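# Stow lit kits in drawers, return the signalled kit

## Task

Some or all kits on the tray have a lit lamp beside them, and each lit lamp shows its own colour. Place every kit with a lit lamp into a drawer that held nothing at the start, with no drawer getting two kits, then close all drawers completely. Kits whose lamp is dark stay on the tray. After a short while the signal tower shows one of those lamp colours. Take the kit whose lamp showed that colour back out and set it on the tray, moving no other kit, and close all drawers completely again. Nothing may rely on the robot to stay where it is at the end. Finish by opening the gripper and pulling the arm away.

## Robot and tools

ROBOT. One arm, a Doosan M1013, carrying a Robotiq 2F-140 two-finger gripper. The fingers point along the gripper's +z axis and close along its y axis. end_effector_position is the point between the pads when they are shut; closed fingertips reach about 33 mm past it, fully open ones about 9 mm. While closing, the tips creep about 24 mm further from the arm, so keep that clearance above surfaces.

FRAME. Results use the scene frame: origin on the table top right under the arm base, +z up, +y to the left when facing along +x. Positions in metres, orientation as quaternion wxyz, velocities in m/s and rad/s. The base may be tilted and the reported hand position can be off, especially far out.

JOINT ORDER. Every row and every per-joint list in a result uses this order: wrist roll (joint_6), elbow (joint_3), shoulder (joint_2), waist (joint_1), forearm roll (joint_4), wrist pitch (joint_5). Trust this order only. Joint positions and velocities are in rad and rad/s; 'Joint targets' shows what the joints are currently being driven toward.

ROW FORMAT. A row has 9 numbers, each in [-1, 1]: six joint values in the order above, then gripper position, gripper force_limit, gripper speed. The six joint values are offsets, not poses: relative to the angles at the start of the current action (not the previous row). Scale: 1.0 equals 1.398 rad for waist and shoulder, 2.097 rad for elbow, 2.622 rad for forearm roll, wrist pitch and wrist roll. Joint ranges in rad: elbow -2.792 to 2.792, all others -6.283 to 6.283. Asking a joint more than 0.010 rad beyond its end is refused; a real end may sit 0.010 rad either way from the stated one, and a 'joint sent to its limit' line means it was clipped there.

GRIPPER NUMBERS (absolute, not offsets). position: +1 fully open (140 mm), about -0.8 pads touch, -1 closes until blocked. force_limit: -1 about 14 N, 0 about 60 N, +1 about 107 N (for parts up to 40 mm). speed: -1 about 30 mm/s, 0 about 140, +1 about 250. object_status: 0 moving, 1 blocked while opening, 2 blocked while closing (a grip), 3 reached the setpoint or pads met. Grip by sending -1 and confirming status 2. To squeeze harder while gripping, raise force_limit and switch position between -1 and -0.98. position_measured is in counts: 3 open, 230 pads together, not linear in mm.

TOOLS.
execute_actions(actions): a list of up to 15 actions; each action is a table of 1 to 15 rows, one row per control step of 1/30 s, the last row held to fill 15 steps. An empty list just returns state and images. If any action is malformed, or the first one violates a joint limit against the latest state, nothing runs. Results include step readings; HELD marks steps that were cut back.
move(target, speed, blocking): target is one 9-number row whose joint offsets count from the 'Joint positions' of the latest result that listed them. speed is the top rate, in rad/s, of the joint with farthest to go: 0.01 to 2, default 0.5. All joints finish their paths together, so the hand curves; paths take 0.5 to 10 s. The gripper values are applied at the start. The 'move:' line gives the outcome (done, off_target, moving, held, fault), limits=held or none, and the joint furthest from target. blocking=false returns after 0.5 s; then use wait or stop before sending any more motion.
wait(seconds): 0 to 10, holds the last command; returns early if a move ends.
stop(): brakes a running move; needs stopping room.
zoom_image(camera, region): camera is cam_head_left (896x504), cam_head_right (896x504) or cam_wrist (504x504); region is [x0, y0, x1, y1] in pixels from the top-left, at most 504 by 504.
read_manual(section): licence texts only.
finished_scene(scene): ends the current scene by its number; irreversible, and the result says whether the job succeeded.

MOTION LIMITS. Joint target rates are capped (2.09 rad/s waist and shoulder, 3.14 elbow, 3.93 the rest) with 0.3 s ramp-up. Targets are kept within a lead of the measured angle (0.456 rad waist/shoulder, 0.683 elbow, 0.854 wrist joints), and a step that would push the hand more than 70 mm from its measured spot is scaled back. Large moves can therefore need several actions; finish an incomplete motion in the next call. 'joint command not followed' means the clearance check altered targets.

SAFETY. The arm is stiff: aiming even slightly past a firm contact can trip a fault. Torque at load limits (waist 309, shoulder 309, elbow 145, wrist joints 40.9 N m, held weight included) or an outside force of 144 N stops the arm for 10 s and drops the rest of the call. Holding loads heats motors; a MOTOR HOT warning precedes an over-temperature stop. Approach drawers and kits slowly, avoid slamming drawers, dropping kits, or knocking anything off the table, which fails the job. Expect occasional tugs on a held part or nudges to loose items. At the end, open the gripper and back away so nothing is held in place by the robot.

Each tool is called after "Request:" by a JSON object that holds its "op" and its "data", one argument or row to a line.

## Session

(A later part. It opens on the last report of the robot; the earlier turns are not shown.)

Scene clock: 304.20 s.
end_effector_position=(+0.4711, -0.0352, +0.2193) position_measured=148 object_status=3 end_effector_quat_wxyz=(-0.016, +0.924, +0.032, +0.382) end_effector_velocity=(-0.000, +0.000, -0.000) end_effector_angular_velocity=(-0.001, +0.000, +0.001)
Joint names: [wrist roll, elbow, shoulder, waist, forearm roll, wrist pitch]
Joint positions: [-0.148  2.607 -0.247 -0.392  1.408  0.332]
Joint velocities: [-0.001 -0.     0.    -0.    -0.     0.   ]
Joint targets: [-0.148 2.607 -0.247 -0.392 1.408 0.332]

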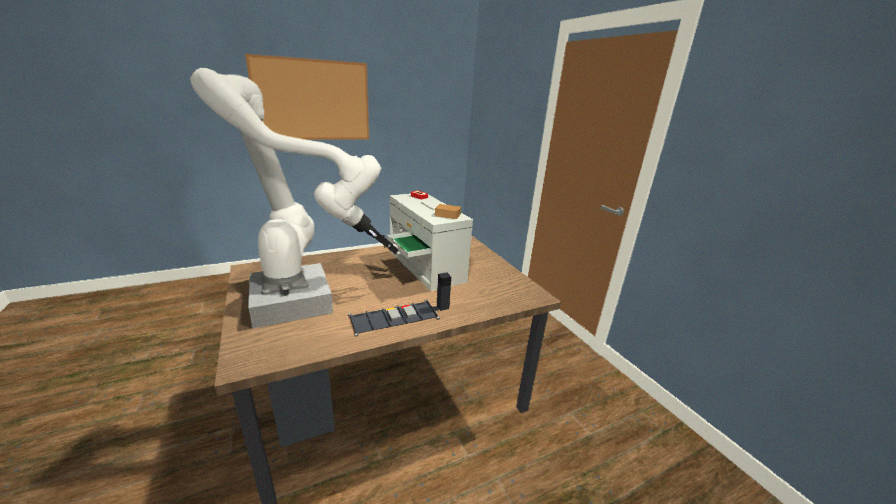

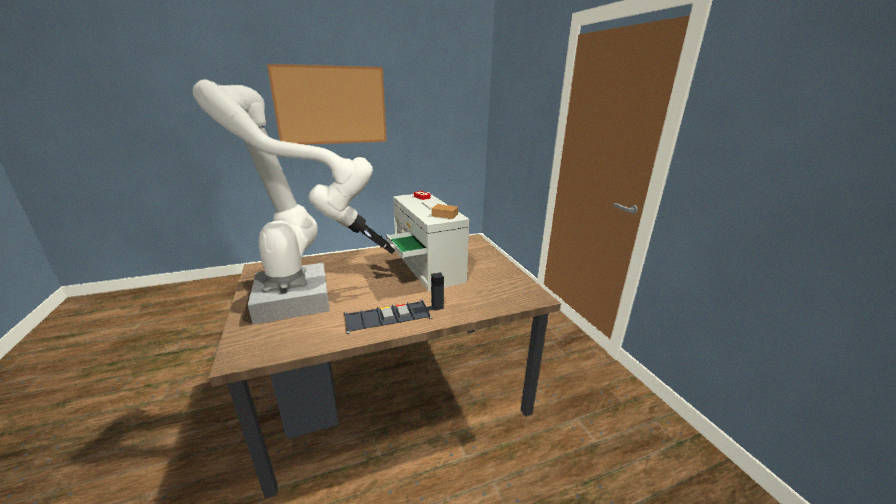

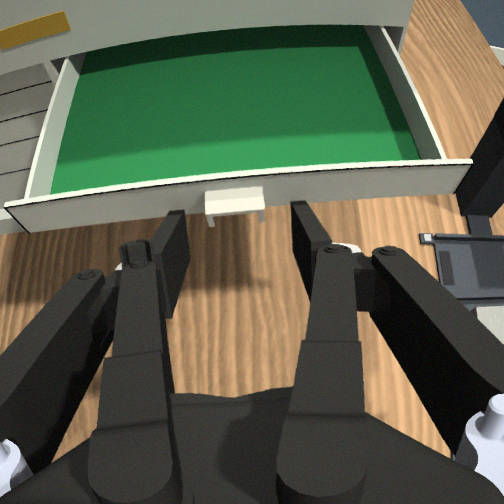

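Request:
{"op": "move", "data": {
  "target": [0,0.0072,-0.135,0,0,0,-0.1,0,0],
  "speed": 0.4
}}

Request:
{"op": "move", "data": {
  "target": [0.4024,-0.2728,0.290,-0.2153,-0.537,0.3013,-0.1,0,0],
  "speed": 1.5
}}

Request:
{"op": "move", "data": {
  "target": [0,0.0866,0.2149,0,0,-0.184,0.4,0,0],
  "speed": 0.7
}}

Scene clock: 315.23 s.
end_effector_position=(+0.4617, -0.0304, +0.2937) position_measured=141 object_status=3 end_effector_quat_wxyz=(+0.016, +0.890, +0.047, +0.454) end_effector_velocity=(-0.000, +0.000, +0.000) end_effector_angular_velocity=(-0.001, -0.001, +0.001)
Joint names: [wrist roll, elbow, shoulder, waist, forearm roll, wrist pitch]
Joint positions: [-0.148  2.622 -0.436 -0.392  1.408  0.332]
Joint velocities: [-0.     0.    -0.001  0.    -0.     0.001]
Joint targets: [-0.148 2.622 -0.436 -0.392 1.408 0.332]
move: done; limits=none; farthest joint: the waist, 0.000 radians from its target (0.000 radians at the start)

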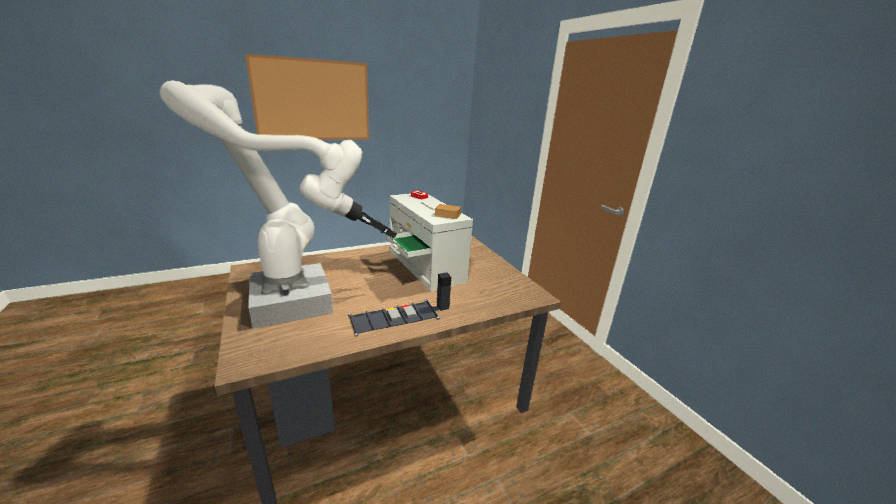

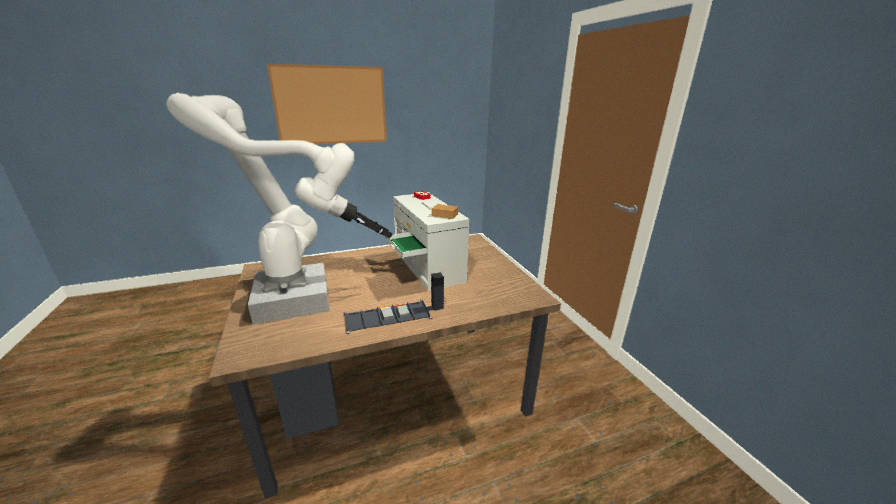

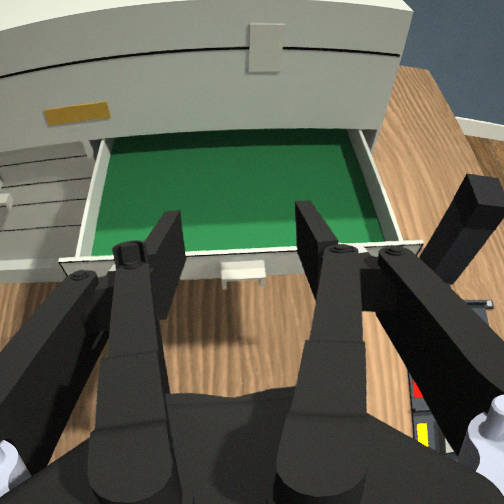

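Scene clock: 316.83 s.
end_effector_position=(+0.3974, -0.2763, +0.2983) position_measured=141 object_status=3 end_effector_quat_wxyz=(+0.007, +1.000, -0.010, +0.001) end_effector_velocity=(-0.000, -0.001, -0.000) end_effector_angular_velocity=(-0.001, +0.001, -0.002)
Joint names: [wrist roll, elbow, shoulder, waist, forearm roll, wrist pitch]
Joint positions: [ 0.906  2.05  -0.03  -0.693  0.     1.122]
Joint velocities: [ 0.002 -0.     0.001 -0.001 -0.001 -0.   ]
Joint targets: [0.906 2.050 -0.030 -0.693 0.000 1.122]
move: done; limits=none; farthest joint: the waist, 0.000 radians from its target (0.301 radians at the start)

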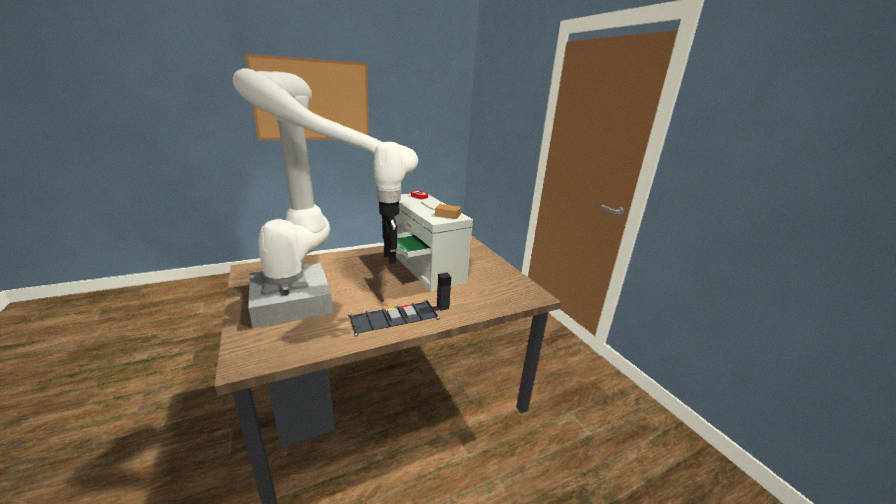

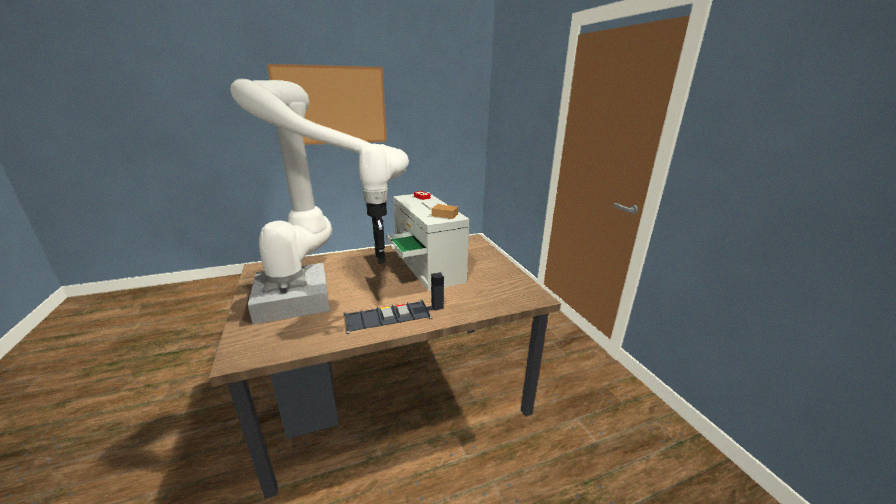

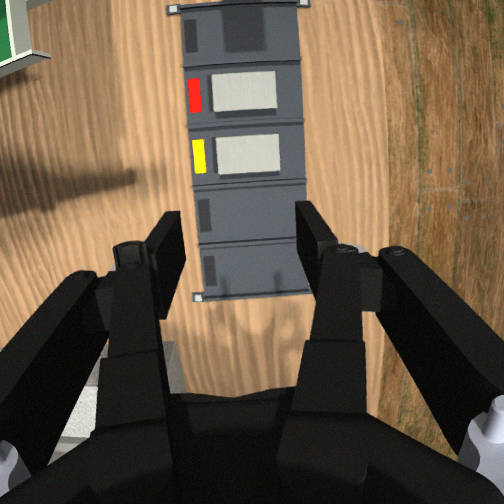

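Scene clock: 318.00 s.
end_effector_position=(+0.4090, -0.2887, +0.0706) position_measured=78 object_status=3 end_effector_quat_wxyz=(+0.007, +1.000, -0.010, +0.001) end_effector_velocity=(-0.001, +0.001, -0.001) end_effector_angular_velocity=(+0.002, +0.003, -0.001)
Joint names: [wrist roll, elbow, shoulder, waist, forearm roll, wrist pitch]
Joint positions: [ 0.906  2.232  0.27  -0.693  0.     0.64 ]
Joint velocities: [ 0.001  0.     0.002 -0.    -0.     0.001]
Joint targets: [0.906 2.232 0.270 -0.693 0.000 0.640]
move: done; limits=none; farthest joint: the waist, 0.000 radians from its target (0.000 radians at the start)

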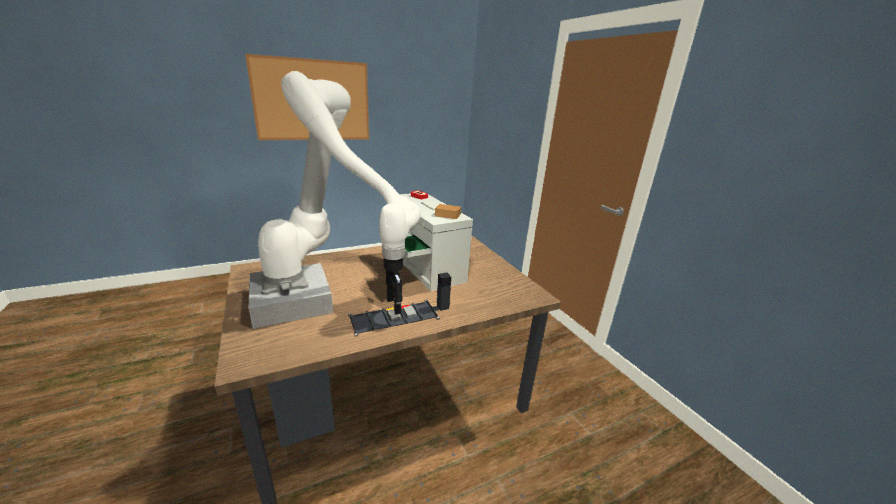

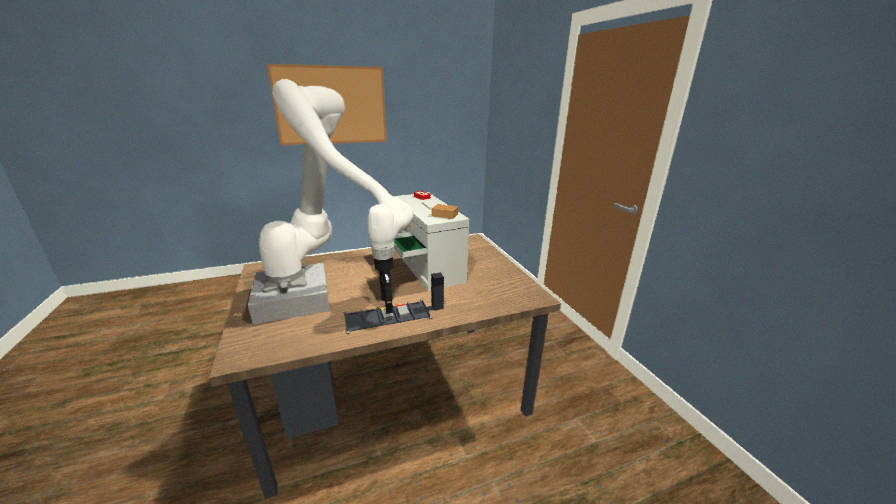

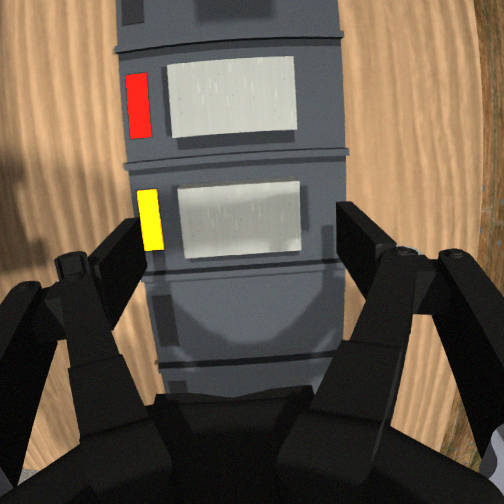

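Request:
{"op": "move", "data": {
  "target": [0,0.0078,0.0406,-0.001,0,-0.0279,0.4,0,0],
  "speed": 0.25
}}

Request:
{"op": "move", "data": {
  "target": [0,0,0,0,0,0,-1,0,0]
}}

Request:
{"op": "move", "data": {
  "target": [0,-0.0078,-0.0406,0.001,0,0.0279,-1,0,0],
  "speed": 0.3
}}

Request:
{"op": "move", "data": {
  "target": [0,-0.0866,-0.2149,0,0,0.184,-1,0,0],
  "speed": 0.8
}}

Request:
{"op": "move", "data": {
  "target": [0.1861,-0.0531,0.0773,0.4056,0,0.001,-1,0,0],
  "speed": 0.9
}}

Request:
{"op": "move", "data": {
  "target": [0,0.0319,0.0373,0,0,-0.0453,-1,0,0],
  "speed": 0.2
}}

Scene clock: 326.80 s.
end_effector_position=(+0.4086, -0.2898, +0.0371) position_measured=78 object_status=3 end_effector_quat_wxyz=(+0.007, +1.000, -0.010, +0.001) end_effector_velocity=(-0.000, -0.000, -0.000) end_effector_angular_velocity=(-0.001, -0.000, +0.001)
Joint names: [wrist roll, elbow, shoulder, waist, forearm roll, wrist pitch]
Joint positions: [ 0.906  2.248  0.327 -0.695  0.     0.567]
Joint velocities: [-0.     0.     0.    -0.    -0.001 -0.001]
Joint targets: [0.906 2.248 0.327 -0.695 0.000 0.567]
move: done; limits=none; farthest joint: the waist, 0.000 radians from its target (0.001 radians at the start)

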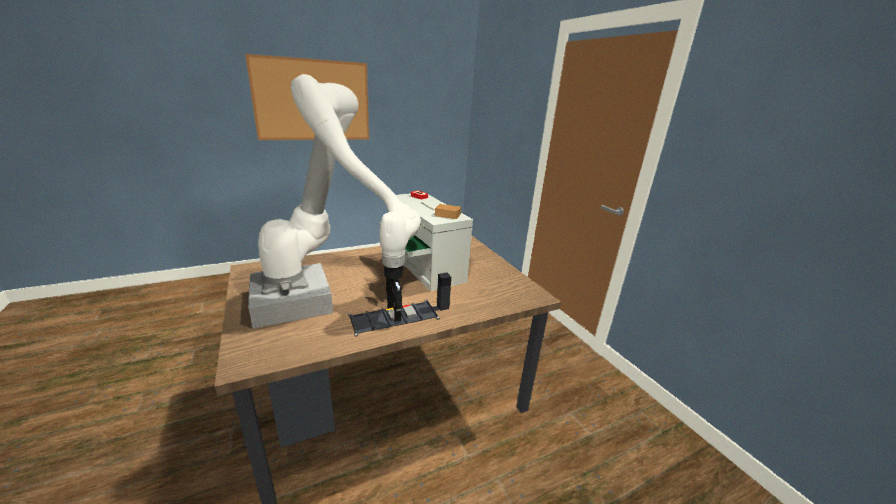

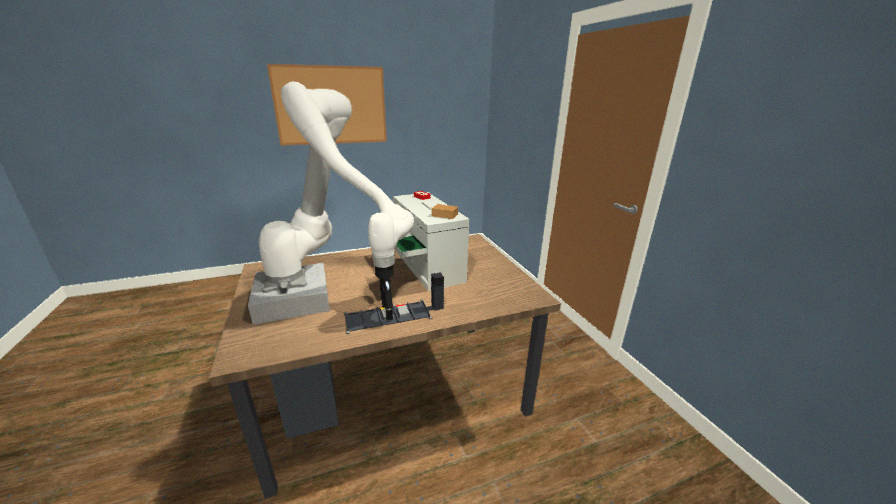

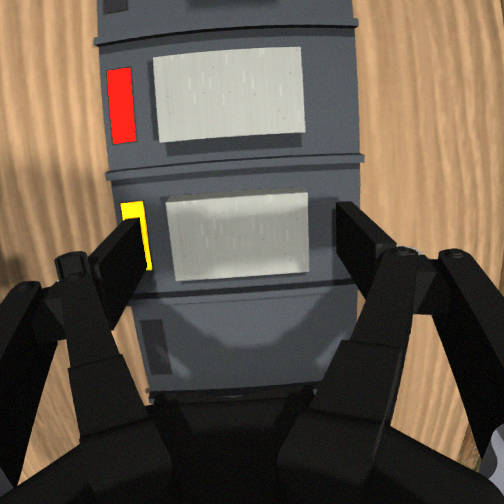

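Scene clock: 327.30 s.
end_effector_position=(+0.4086, -0.2898, +0.0371) position_measured=132 object_status=2 end_effector_quat_wxyz=(+0.007, +1.000, -0.010, +0.001) end_effector_velocity=(-0.000, -0.000, +0.000) end_effector_angular_velocity=(-0.000, -0.000, -0.002)
Joint names: [wrist roll, elbow, shoulder, waist, forearm roll, wrist pitch]
Joint positions: [ 0.906  2.248  0.327 -0.695  0.     0.567]
Joint velocities: [ 0.002 -0.    -0.    -0.     0.     0.   ]
Joint targets: [0.906 2.248 0.327 -0.695 0.000 0.567]
move: done; limits=none; farthest joint: the waist, 0.000 radians from its target (0.000 radians at the start)

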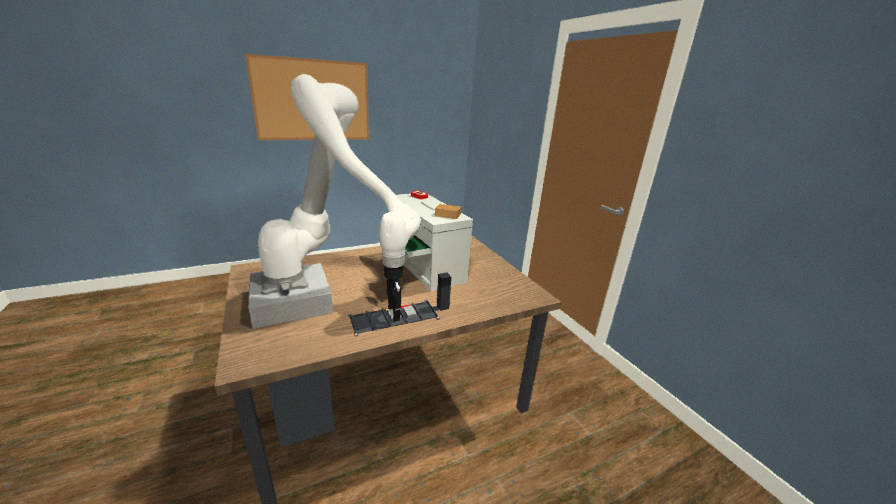

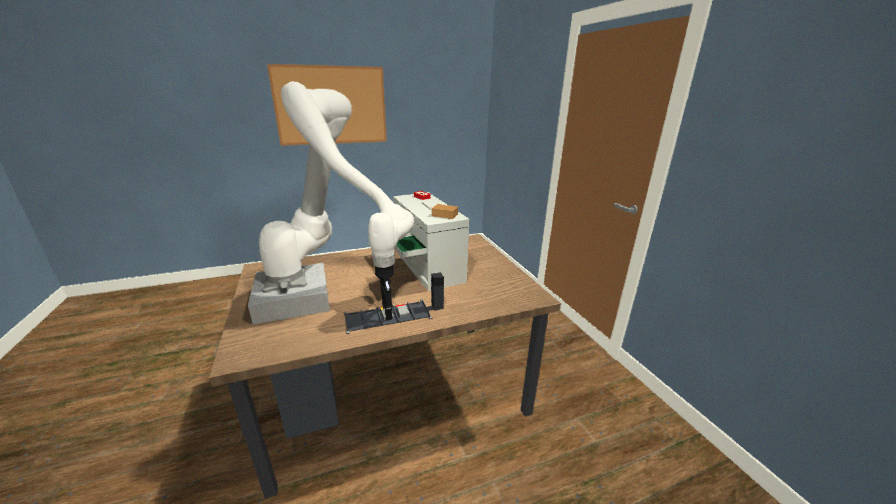

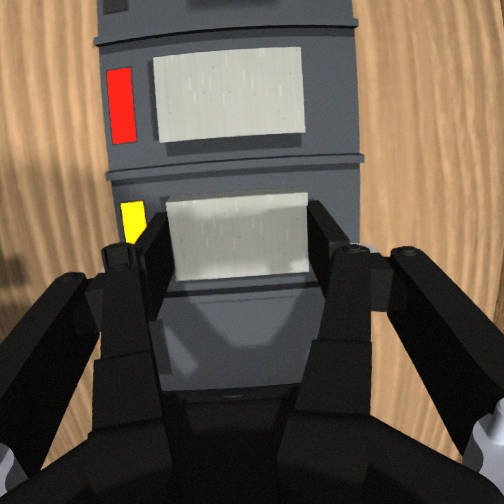

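Scene clock: 328.07 s.
end_effector_position=(+0.4090, -0.2887, +0.0706) position_measured=132 object_status=2 end_effector_quat_wxyz=(+0.007, +1.000, -0.010, +0.001) end_effector_velocity=(+0.000, +0.000, +0.000) end_effector_angular_velocity=(-0.000, -0.001, +0.003)
Joint names: [wrist roll, elbow, shoulder, waist, forearm roll, wrist pitch]
Joint positions: [ 0.906  2.232  0.27  -0.693  0.     0.64 ]
Joint velocities: [-0.003 -0.    -0.001  0.     0.     0.   ]
Joint targets: [0.906 2.232 0.270 -0.693 0.000 0.640]
move: done; limits=none; farthest joint: the waist, 0.000 radians from its target (0.001 radians at the start)

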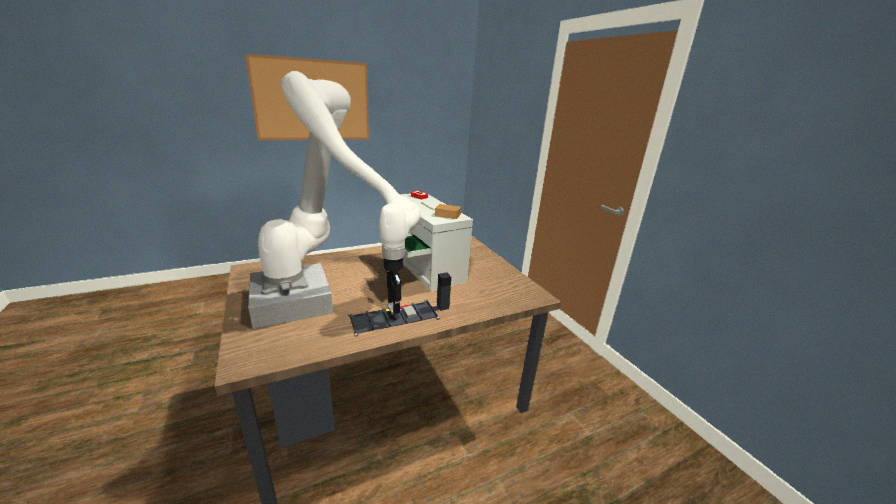

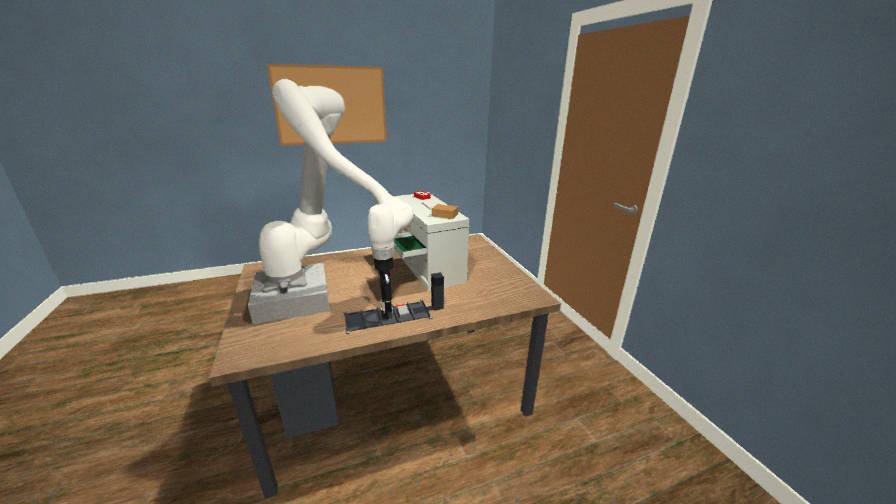

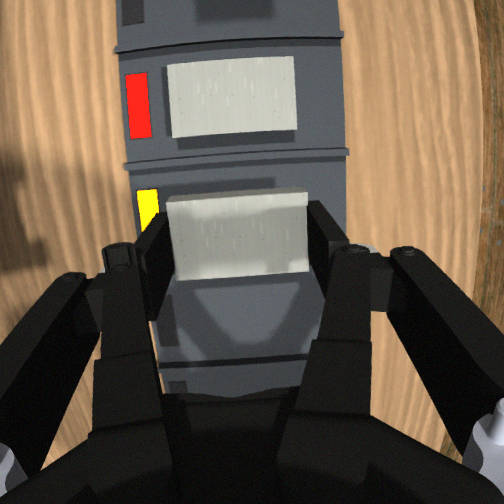

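Scene clock: 329.17 s.
end_effector_position=(+0.3974, -0.2762, +0.2983) position_measured=132 object_status=2 end_effector_quat_wxyz=(+0.007, +1.000, -0.010, +0.001) end_effector_velocity=(+0.000, +0.000, +0.000) end_effector_angular_velocity=(+0.001, -0.001, -0.001)
Joint names: [wrist roll, elbow, shoulder, waist, forearm roll, wrist pitch]
Joint positions: [ 0.906  2.05  -0.03  -0.693  0.     1.122]
Joint velocities: [ 0.001 -0.    -0.    -0.     0.001  0.001]
Joint targets: [0.906 2.050 -0.030 -0.693 0.000 1.122]
move: done; limits=none; farthest joint: the waist, 0.000 radians from its target (0.000 radians at the start)

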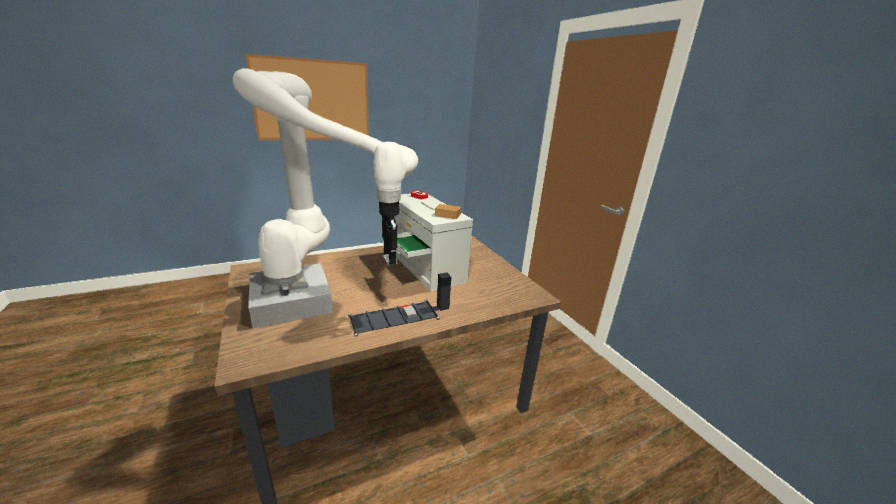

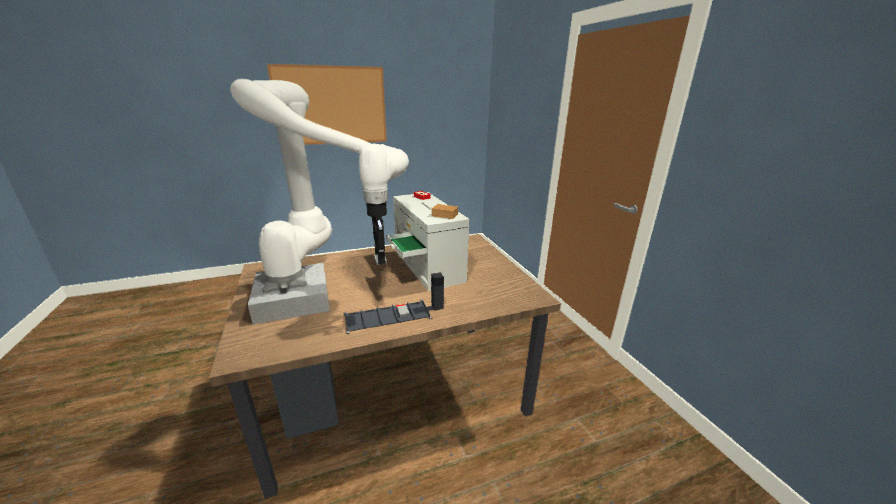

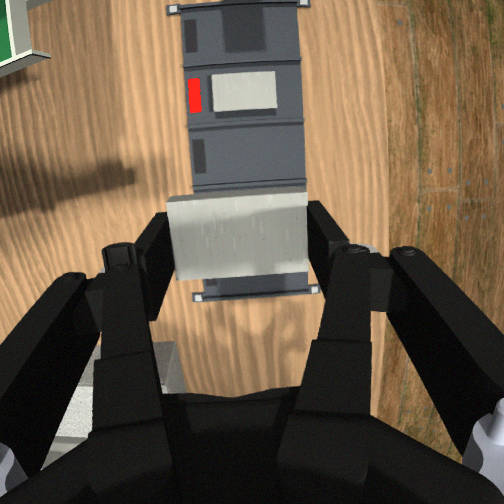

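Scene clock: 330.33 s.
end_effector_position=(+0.5526, -0.0269, +0.2951) position_measured=132 object_status=2 end_effector_quat_wxyz=(+0.007, +1.000, +0.030, +0.001) end_effector_velocity=(-0.000, +0.000, -0.000) end_effector_angular_velocity=(-0.000, +0.001, +0.000)
Joint names: [wrist roll, elbow, shoulder, waist, forearm roll, wrist pitch]
Joint positions: [ 1.394  1.939  0.078 -0.126  0.     1.125]
Joint velocities: [ 0.001 -0.     0.     0.001 -0.     0.001]
Joint targets: [1.394 1.939 0.078 -0.126 0.000 1.125]
move: done; limits=none; farthest joint: the waist, 0.000 radians from its target (0.567 radians at the start)

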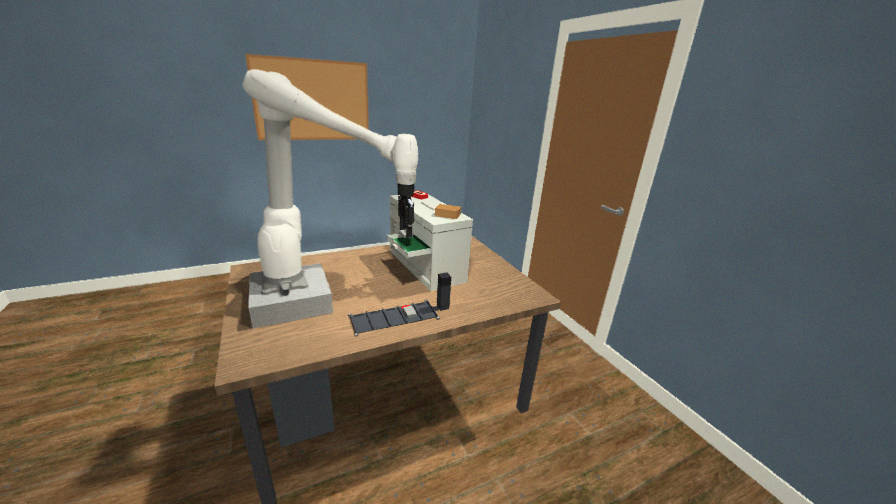

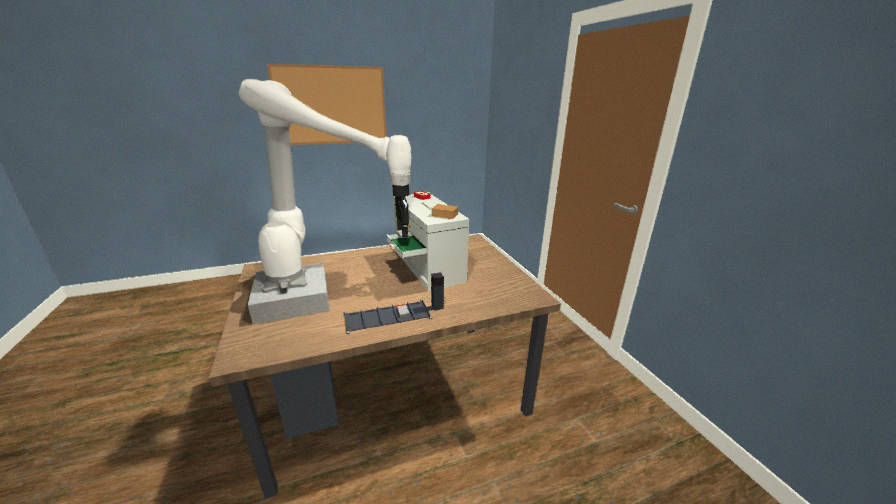

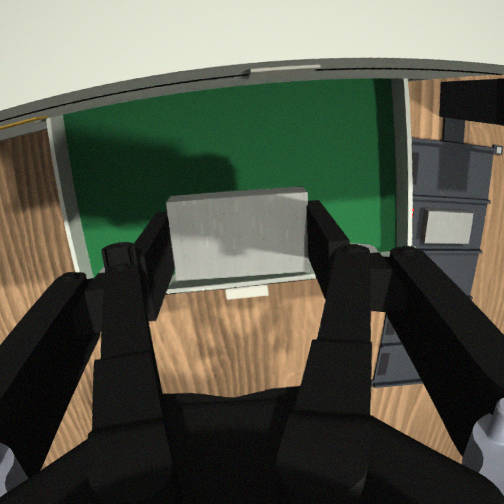

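Scene clock: 331.30 s.
end_effector_position=(+0.5526, -0.0277, +0.2337) position_measured=132 object_status=2 end_effector_quat_wxyz=(+0.007, +1.000, +0.030, +0.001) end_effector_velocity=(-0.001, -0.000, -0.002) end_effector_angular_velocity=(+0.000, +0.003, -0.001)
Joint names: [wrist roll, elbow, shoulder, waist, forearm roll, wrist pitch]
Joint positions: [ 1.394  2.006  0.13  -0.126  0.     1.006]
Joint velocities: [ 0.001  0.001  0.002 -0.     0.     0.   ]
Joint targets: [1.394 2.006 0.130 -0.126 0.000 1.006]
move: done; limits=none; farthest joint: the shoulder, 0.001 radians from its target (0.052 radians at the start)

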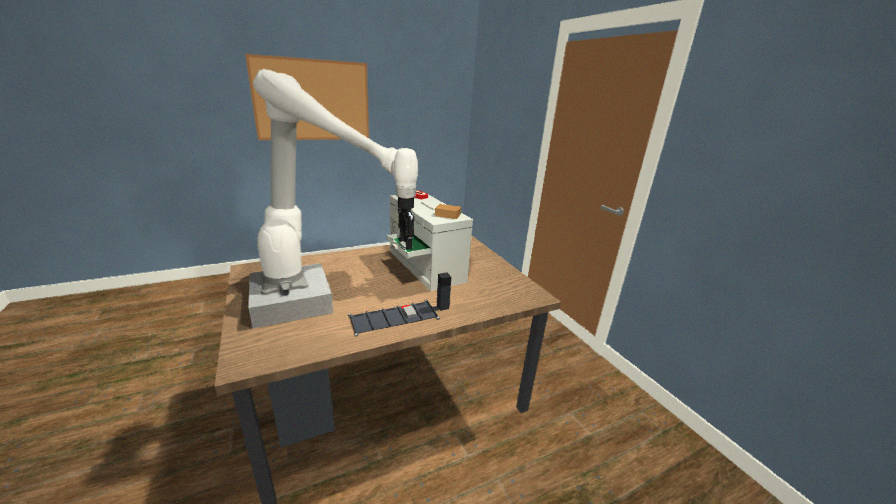

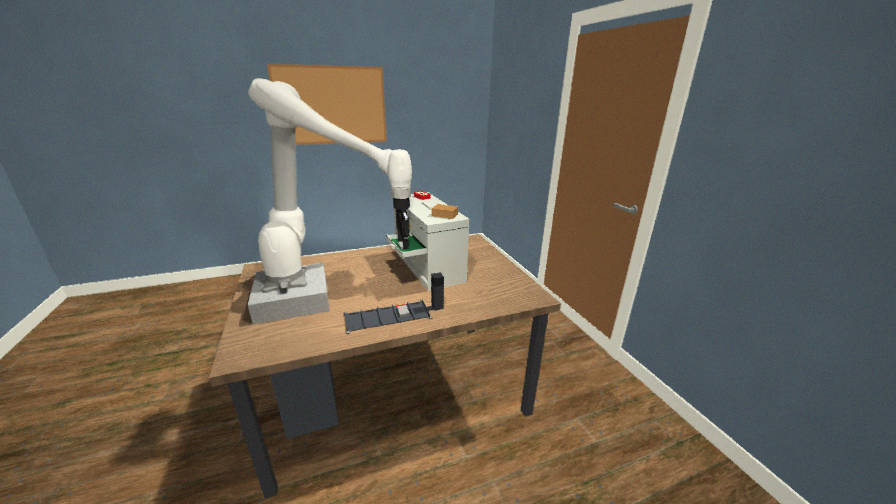

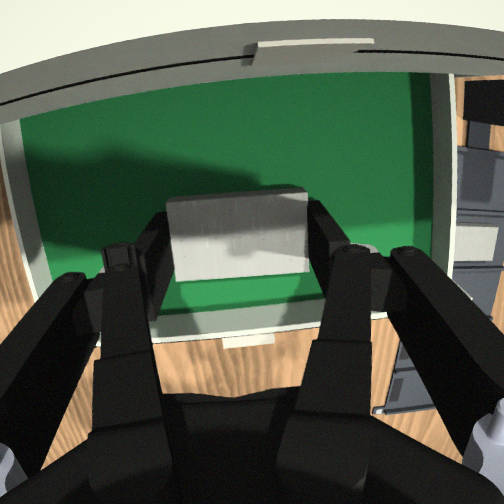

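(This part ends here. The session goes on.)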